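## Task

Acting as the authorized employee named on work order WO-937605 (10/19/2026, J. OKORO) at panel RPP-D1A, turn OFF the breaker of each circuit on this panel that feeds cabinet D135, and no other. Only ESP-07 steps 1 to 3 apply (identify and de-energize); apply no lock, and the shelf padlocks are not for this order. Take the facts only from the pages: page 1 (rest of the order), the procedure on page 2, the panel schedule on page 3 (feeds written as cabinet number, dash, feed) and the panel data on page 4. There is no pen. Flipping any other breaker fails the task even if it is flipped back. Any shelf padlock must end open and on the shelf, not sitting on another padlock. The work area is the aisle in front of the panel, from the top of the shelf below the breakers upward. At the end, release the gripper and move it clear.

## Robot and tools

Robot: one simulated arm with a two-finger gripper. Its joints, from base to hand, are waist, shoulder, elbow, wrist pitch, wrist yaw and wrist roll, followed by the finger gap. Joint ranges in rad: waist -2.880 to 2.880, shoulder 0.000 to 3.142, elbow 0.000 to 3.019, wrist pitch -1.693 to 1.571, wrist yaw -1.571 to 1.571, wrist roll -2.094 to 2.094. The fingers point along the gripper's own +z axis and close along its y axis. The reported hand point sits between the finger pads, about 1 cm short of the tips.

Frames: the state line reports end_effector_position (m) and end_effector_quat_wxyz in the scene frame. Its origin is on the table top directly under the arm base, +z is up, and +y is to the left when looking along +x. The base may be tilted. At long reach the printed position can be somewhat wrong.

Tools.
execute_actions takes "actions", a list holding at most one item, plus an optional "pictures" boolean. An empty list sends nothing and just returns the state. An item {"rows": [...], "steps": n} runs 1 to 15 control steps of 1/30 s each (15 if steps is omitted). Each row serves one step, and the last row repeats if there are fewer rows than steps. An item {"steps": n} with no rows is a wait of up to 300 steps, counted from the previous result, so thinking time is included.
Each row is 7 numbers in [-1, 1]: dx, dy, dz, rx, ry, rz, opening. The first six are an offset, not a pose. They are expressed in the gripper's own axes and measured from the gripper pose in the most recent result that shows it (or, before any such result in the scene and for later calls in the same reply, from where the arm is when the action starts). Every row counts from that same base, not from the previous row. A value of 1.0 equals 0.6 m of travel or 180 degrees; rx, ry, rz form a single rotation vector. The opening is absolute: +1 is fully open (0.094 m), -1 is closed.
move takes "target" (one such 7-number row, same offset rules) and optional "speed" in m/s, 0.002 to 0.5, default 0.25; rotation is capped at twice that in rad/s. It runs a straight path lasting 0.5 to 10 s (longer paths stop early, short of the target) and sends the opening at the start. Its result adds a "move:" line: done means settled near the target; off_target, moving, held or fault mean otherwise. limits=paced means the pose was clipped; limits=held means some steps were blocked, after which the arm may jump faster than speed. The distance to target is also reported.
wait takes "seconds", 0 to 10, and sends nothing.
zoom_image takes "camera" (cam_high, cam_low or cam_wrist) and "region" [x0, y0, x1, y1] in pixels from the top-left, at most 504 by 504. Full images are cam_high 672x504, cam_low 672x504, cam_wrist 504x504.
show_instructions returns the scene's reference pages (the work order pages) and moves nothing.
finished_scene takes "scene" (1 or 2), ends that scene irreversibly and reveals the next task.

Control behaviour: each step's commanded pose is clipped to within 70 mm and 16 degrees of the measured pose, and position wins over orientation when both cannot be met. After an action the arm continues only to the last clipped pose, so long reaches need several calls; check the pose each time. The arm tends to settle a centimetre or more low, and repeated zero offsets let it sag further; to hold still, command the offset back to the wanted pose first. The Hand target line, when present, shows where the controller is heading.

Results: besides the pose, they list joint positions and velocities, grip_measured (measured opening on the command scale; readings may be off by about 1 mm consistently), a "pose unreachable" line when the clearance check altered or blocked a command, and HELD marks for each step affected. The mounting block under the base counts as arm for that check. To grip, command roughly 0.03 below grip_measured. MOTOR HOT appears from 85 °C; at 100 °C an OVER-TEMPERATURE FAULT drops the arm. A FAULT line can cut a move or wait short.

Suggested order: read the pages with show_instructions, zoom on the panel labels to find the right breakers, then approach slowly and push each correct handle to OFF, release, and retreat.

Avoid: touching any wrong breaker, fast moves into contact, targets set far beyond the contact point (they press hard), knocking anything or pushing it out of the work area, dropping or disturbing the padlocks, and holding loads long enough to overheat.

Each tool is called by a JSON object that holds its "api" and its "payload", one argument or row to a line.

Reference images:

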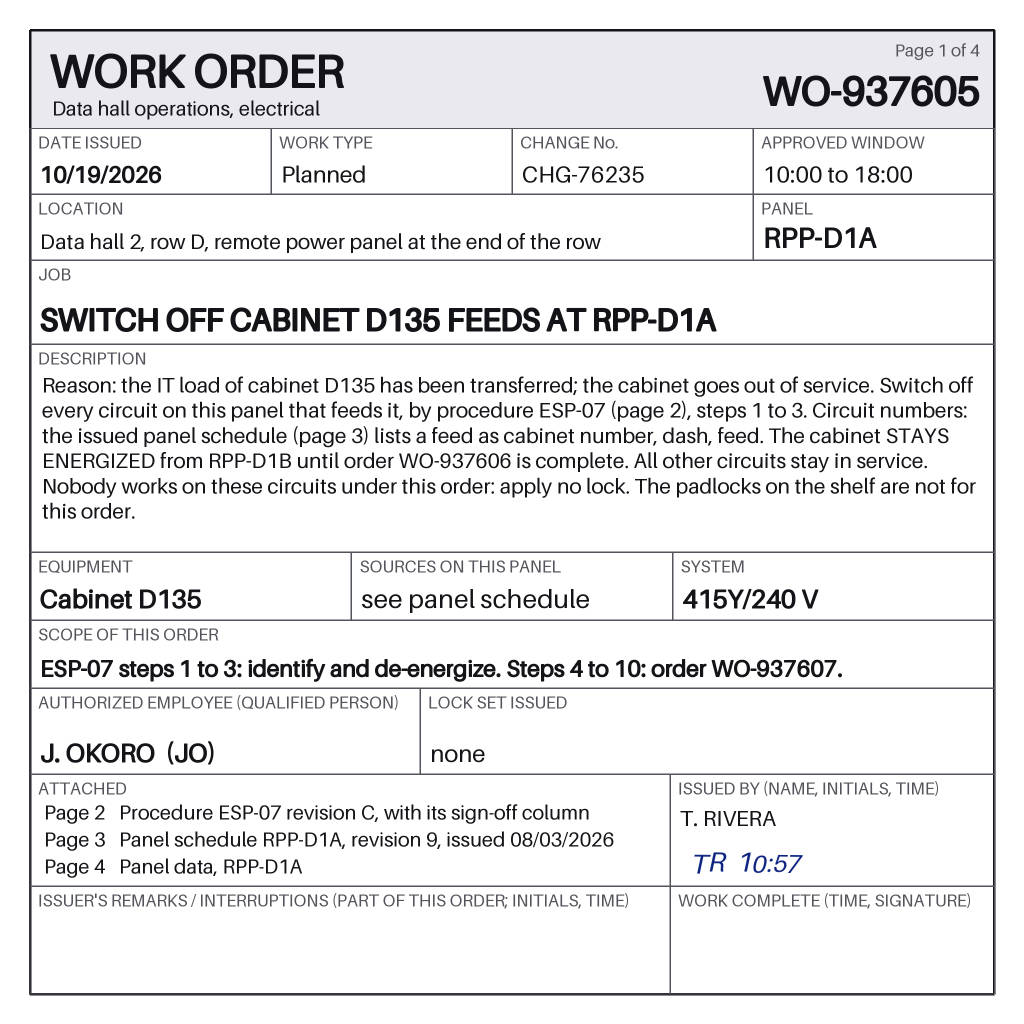

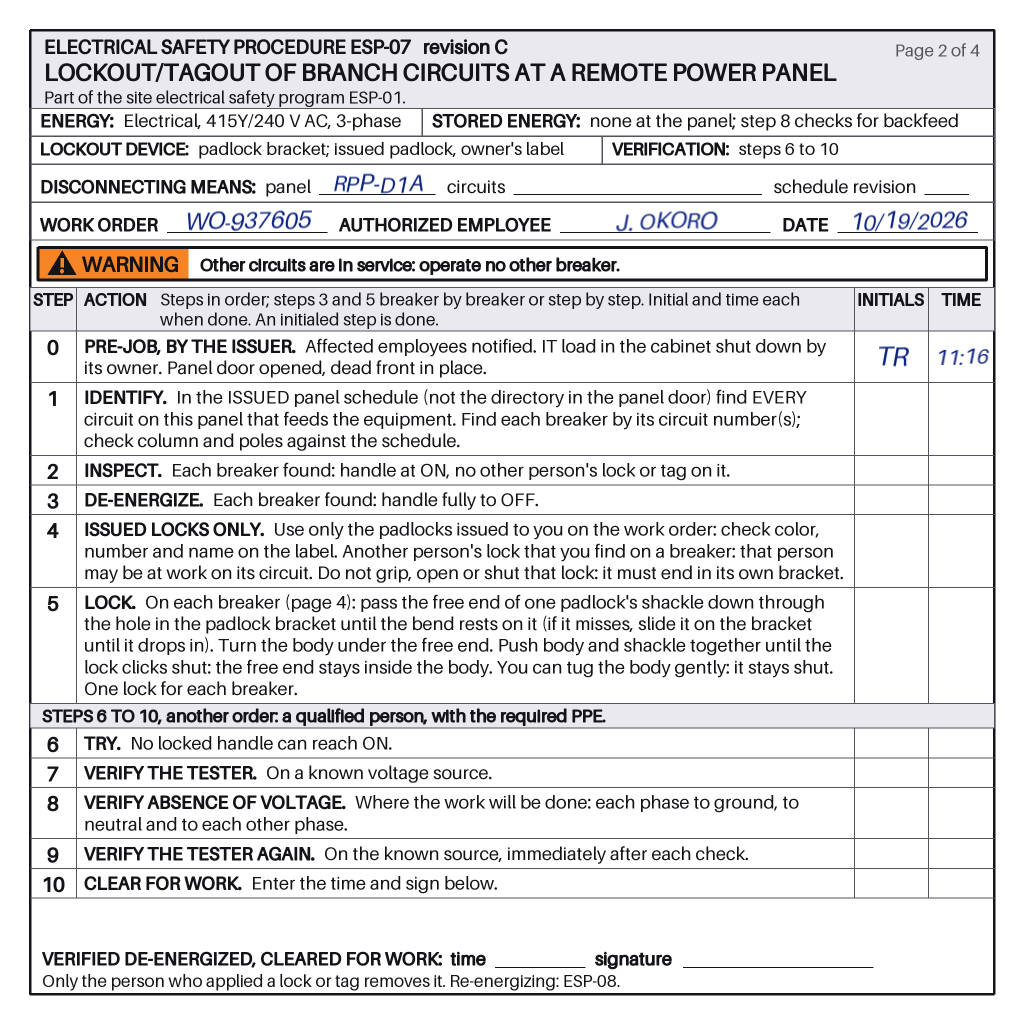

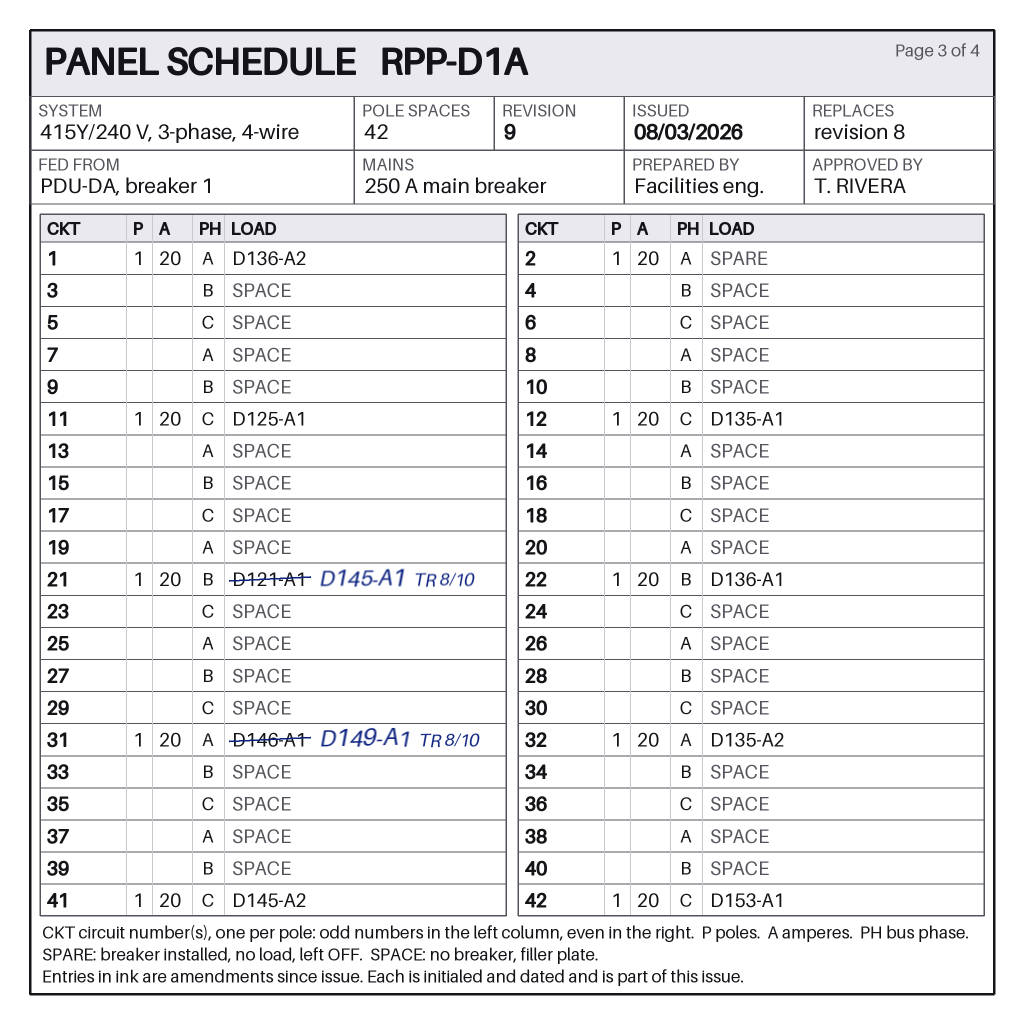

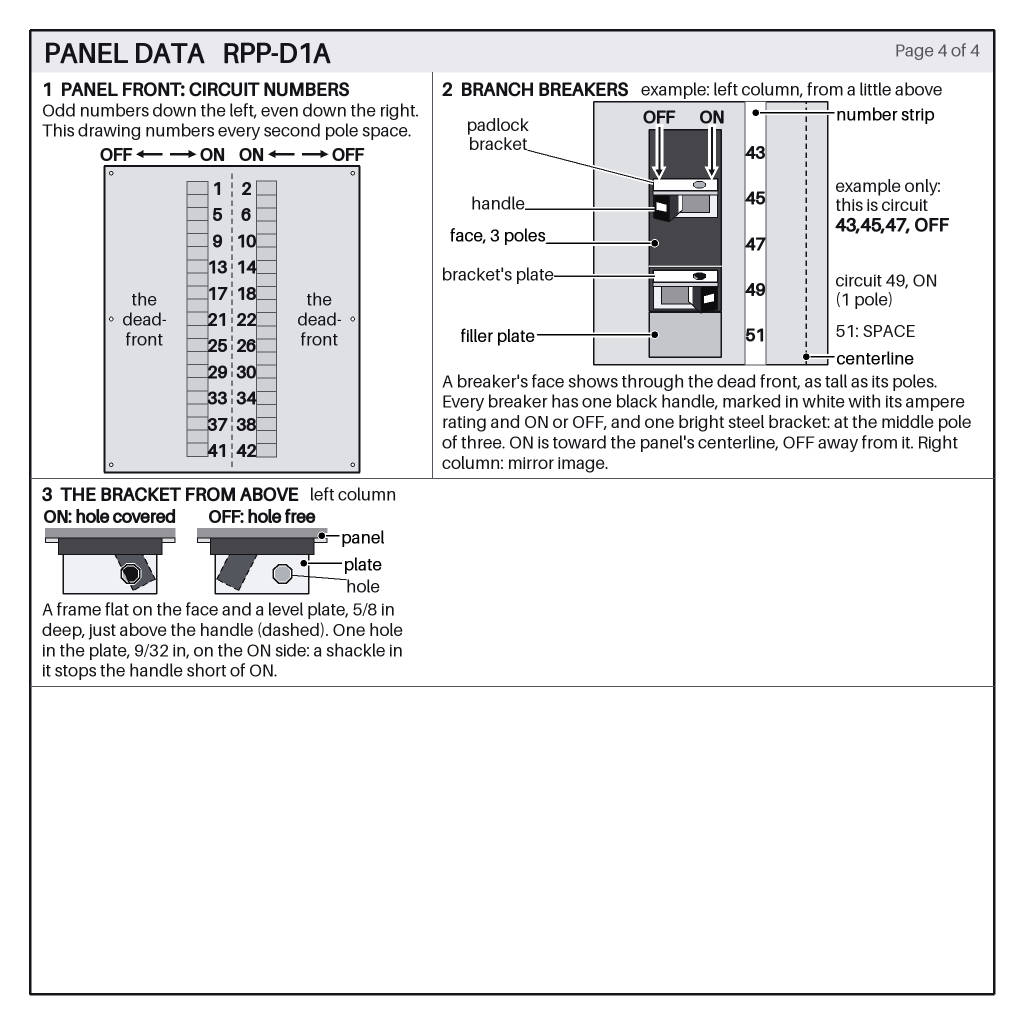

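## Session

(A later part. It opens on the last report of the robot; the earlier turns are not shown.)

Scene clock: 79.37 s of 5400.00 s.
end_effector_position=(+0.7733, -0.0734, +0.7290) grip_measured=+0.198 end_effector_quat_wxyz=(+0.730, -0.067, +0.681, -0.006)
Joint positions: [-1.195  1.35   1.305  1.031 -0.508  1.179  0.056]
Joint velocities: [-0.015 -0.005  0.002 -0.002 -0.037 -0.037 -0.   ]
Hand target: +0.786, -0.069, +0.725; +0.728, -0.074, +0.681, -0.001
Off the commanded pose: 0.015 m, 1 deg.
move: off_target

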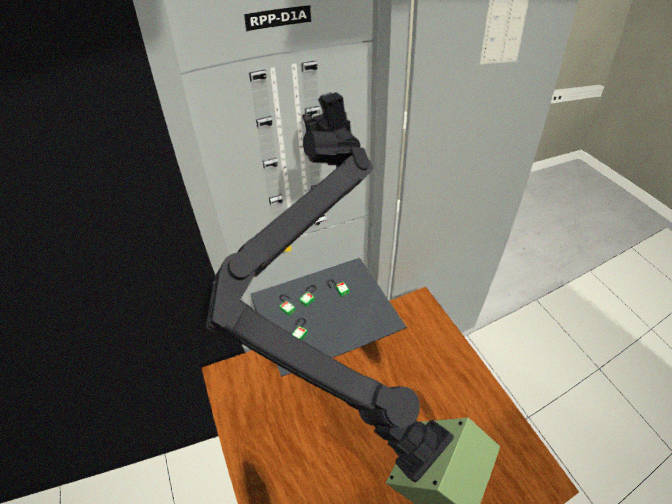

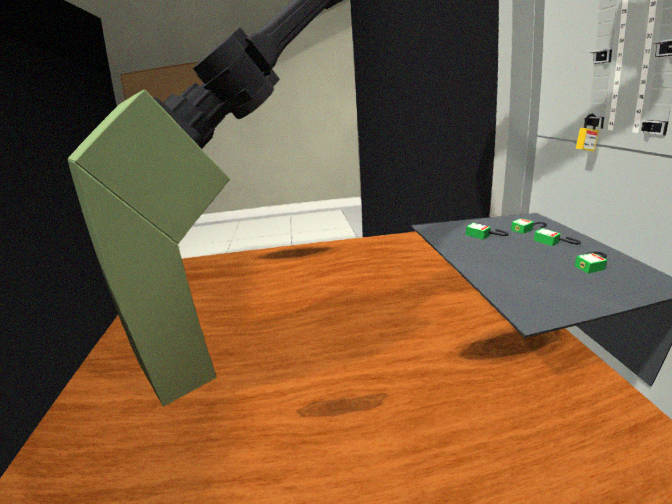

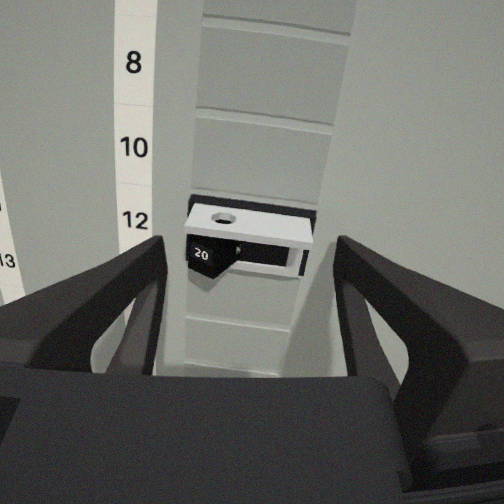

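Matches the earlier view.

{"api": "move", "payload": {
  "target": [0.005,0,0.018,0,0,0,-0.7],
  "speed": 0.03
}}

{"api": "move", "payload": {
  "target": [0,0,0.01,0,0,0,0.2],
  "speed": 0.03
}}

{"api": "move", "payload": {
  "target": [0,0,-0.2,0,0,0,0.2],
  "speed": 0.15
}}

Scene clock: 81.03 s of 5400.00 s.
end_effector_position=(+0.7708, -0.0830, +0.7278) grip_measured=-0.698 end_effector_quat_wxyz=(+0.731, -0.058, +0.680, -0.012)
Joint positions: [-1.2    1.356  1.298  1.024 -0.501  1.177  0.014]
Joint velocities: [ 0.005 -0.005 -0.012 -0.022  0.007 -0.037 -0.001]
Hand target: +0.783, -0.072, +0.727; +0.730, -0.067, +0.680, -0.006
Off the commanded pose: 0.017 m, 1 deg.
move: off_target

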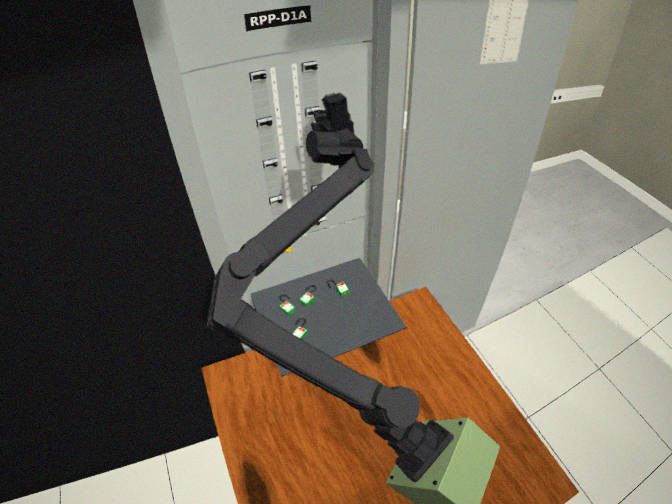

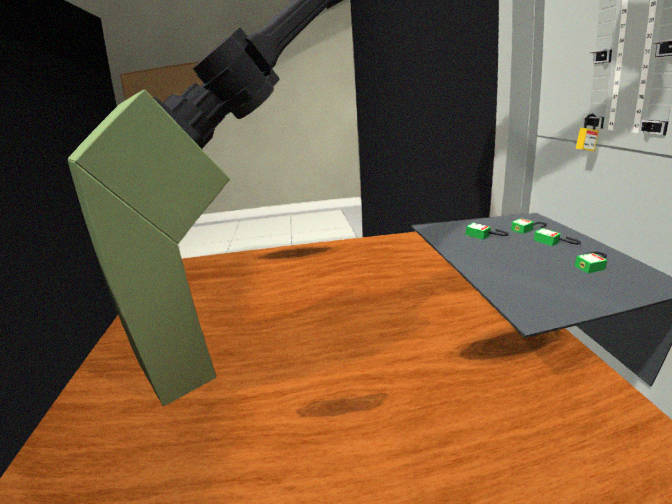

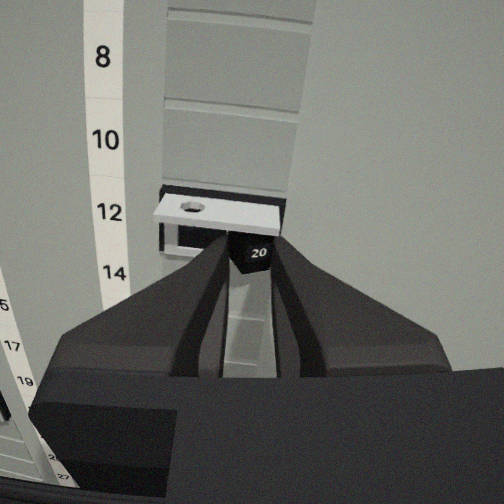

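Scene clock: 81.73 s of 5400.00 s.
end_effector_position=(+0.7708, -0.0835, +0.7276) grip_measured=+0.198 end_effector_quat_wxyz=(+0.730, -0.057, +0.681, -0.012)
Joint positions: [-1.2    1.356  1.298  1.022 -0.501  1.177  0.056]
Joint velocities: [ 0.015 -0.005 -0.017 -0.012  0.007 -0.022 -0.001]
Hand target: +0.777, -0.082, +0.728; +0.731, -0.058, +0.680, -0.011
Off the commanded pose: 0.006 m, 0 deg.
move: done

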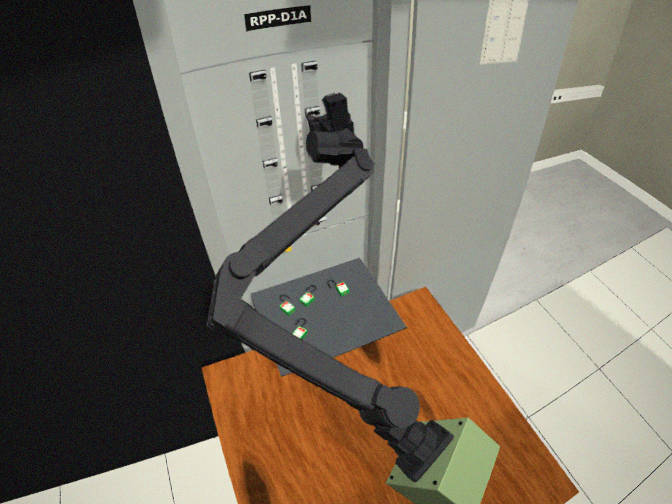

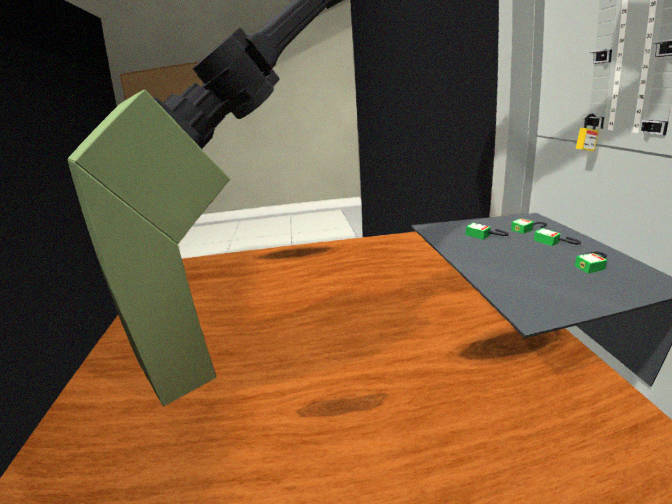

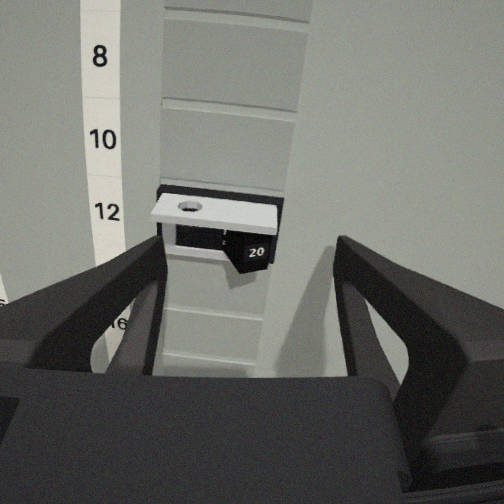

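Scene clock: 82.90 s of 5400.00 s.
end_effector_position=(+0.6547, -0.0959, +0.7150) grip_measured=+0.198 end_effector_quat_wxyz=(+0.730, -0.055, +0.681, -0.018)
Joint positions: [-1.341  1.269  0.977  1.313 -0.578  1.302  0.056]
Joint velocities: [ 0.005 -0.005 -0.002  0.022 -0.066  0.007 -0.001]
Hand target: +0.652, -0.091, +0.717; +0.730, -0.056, +0.681, -0.013
Off the commanded pose: 0.007 m, 1 deg.
move: done

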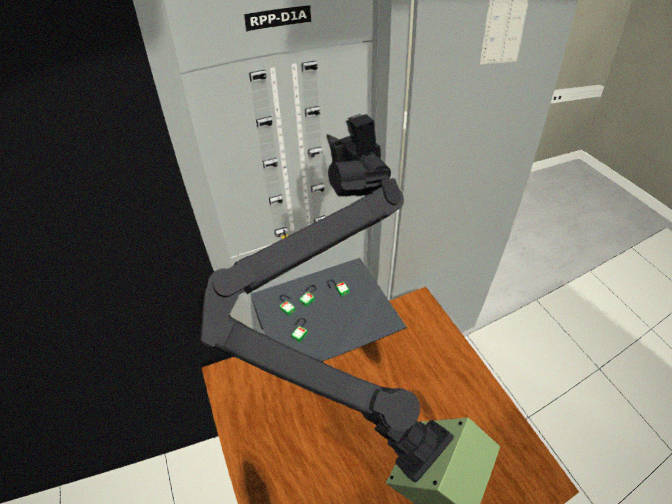

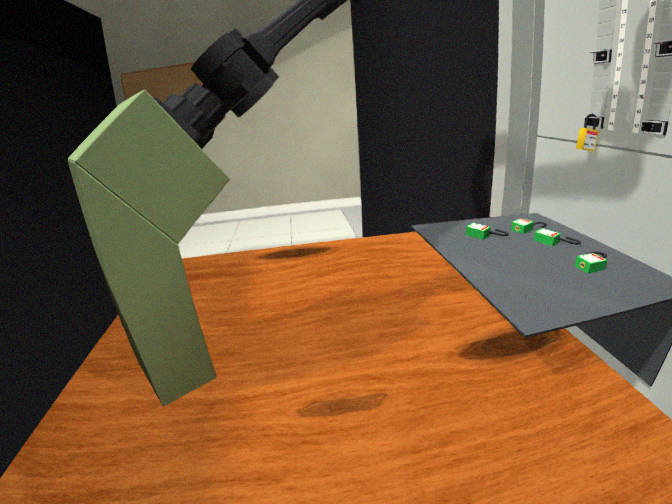

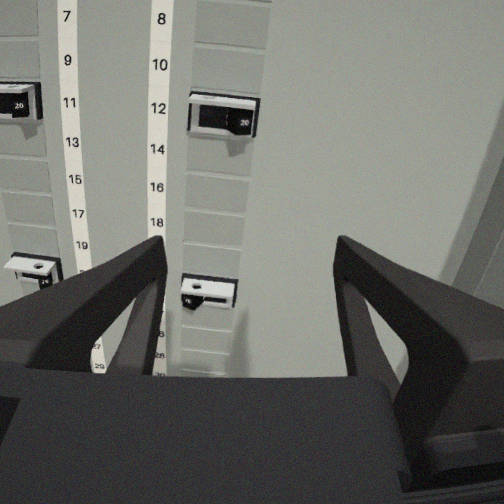

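{"api": "finished_scene", "payload": {
  "scene": 1
}}

The scene is finished: the task was done.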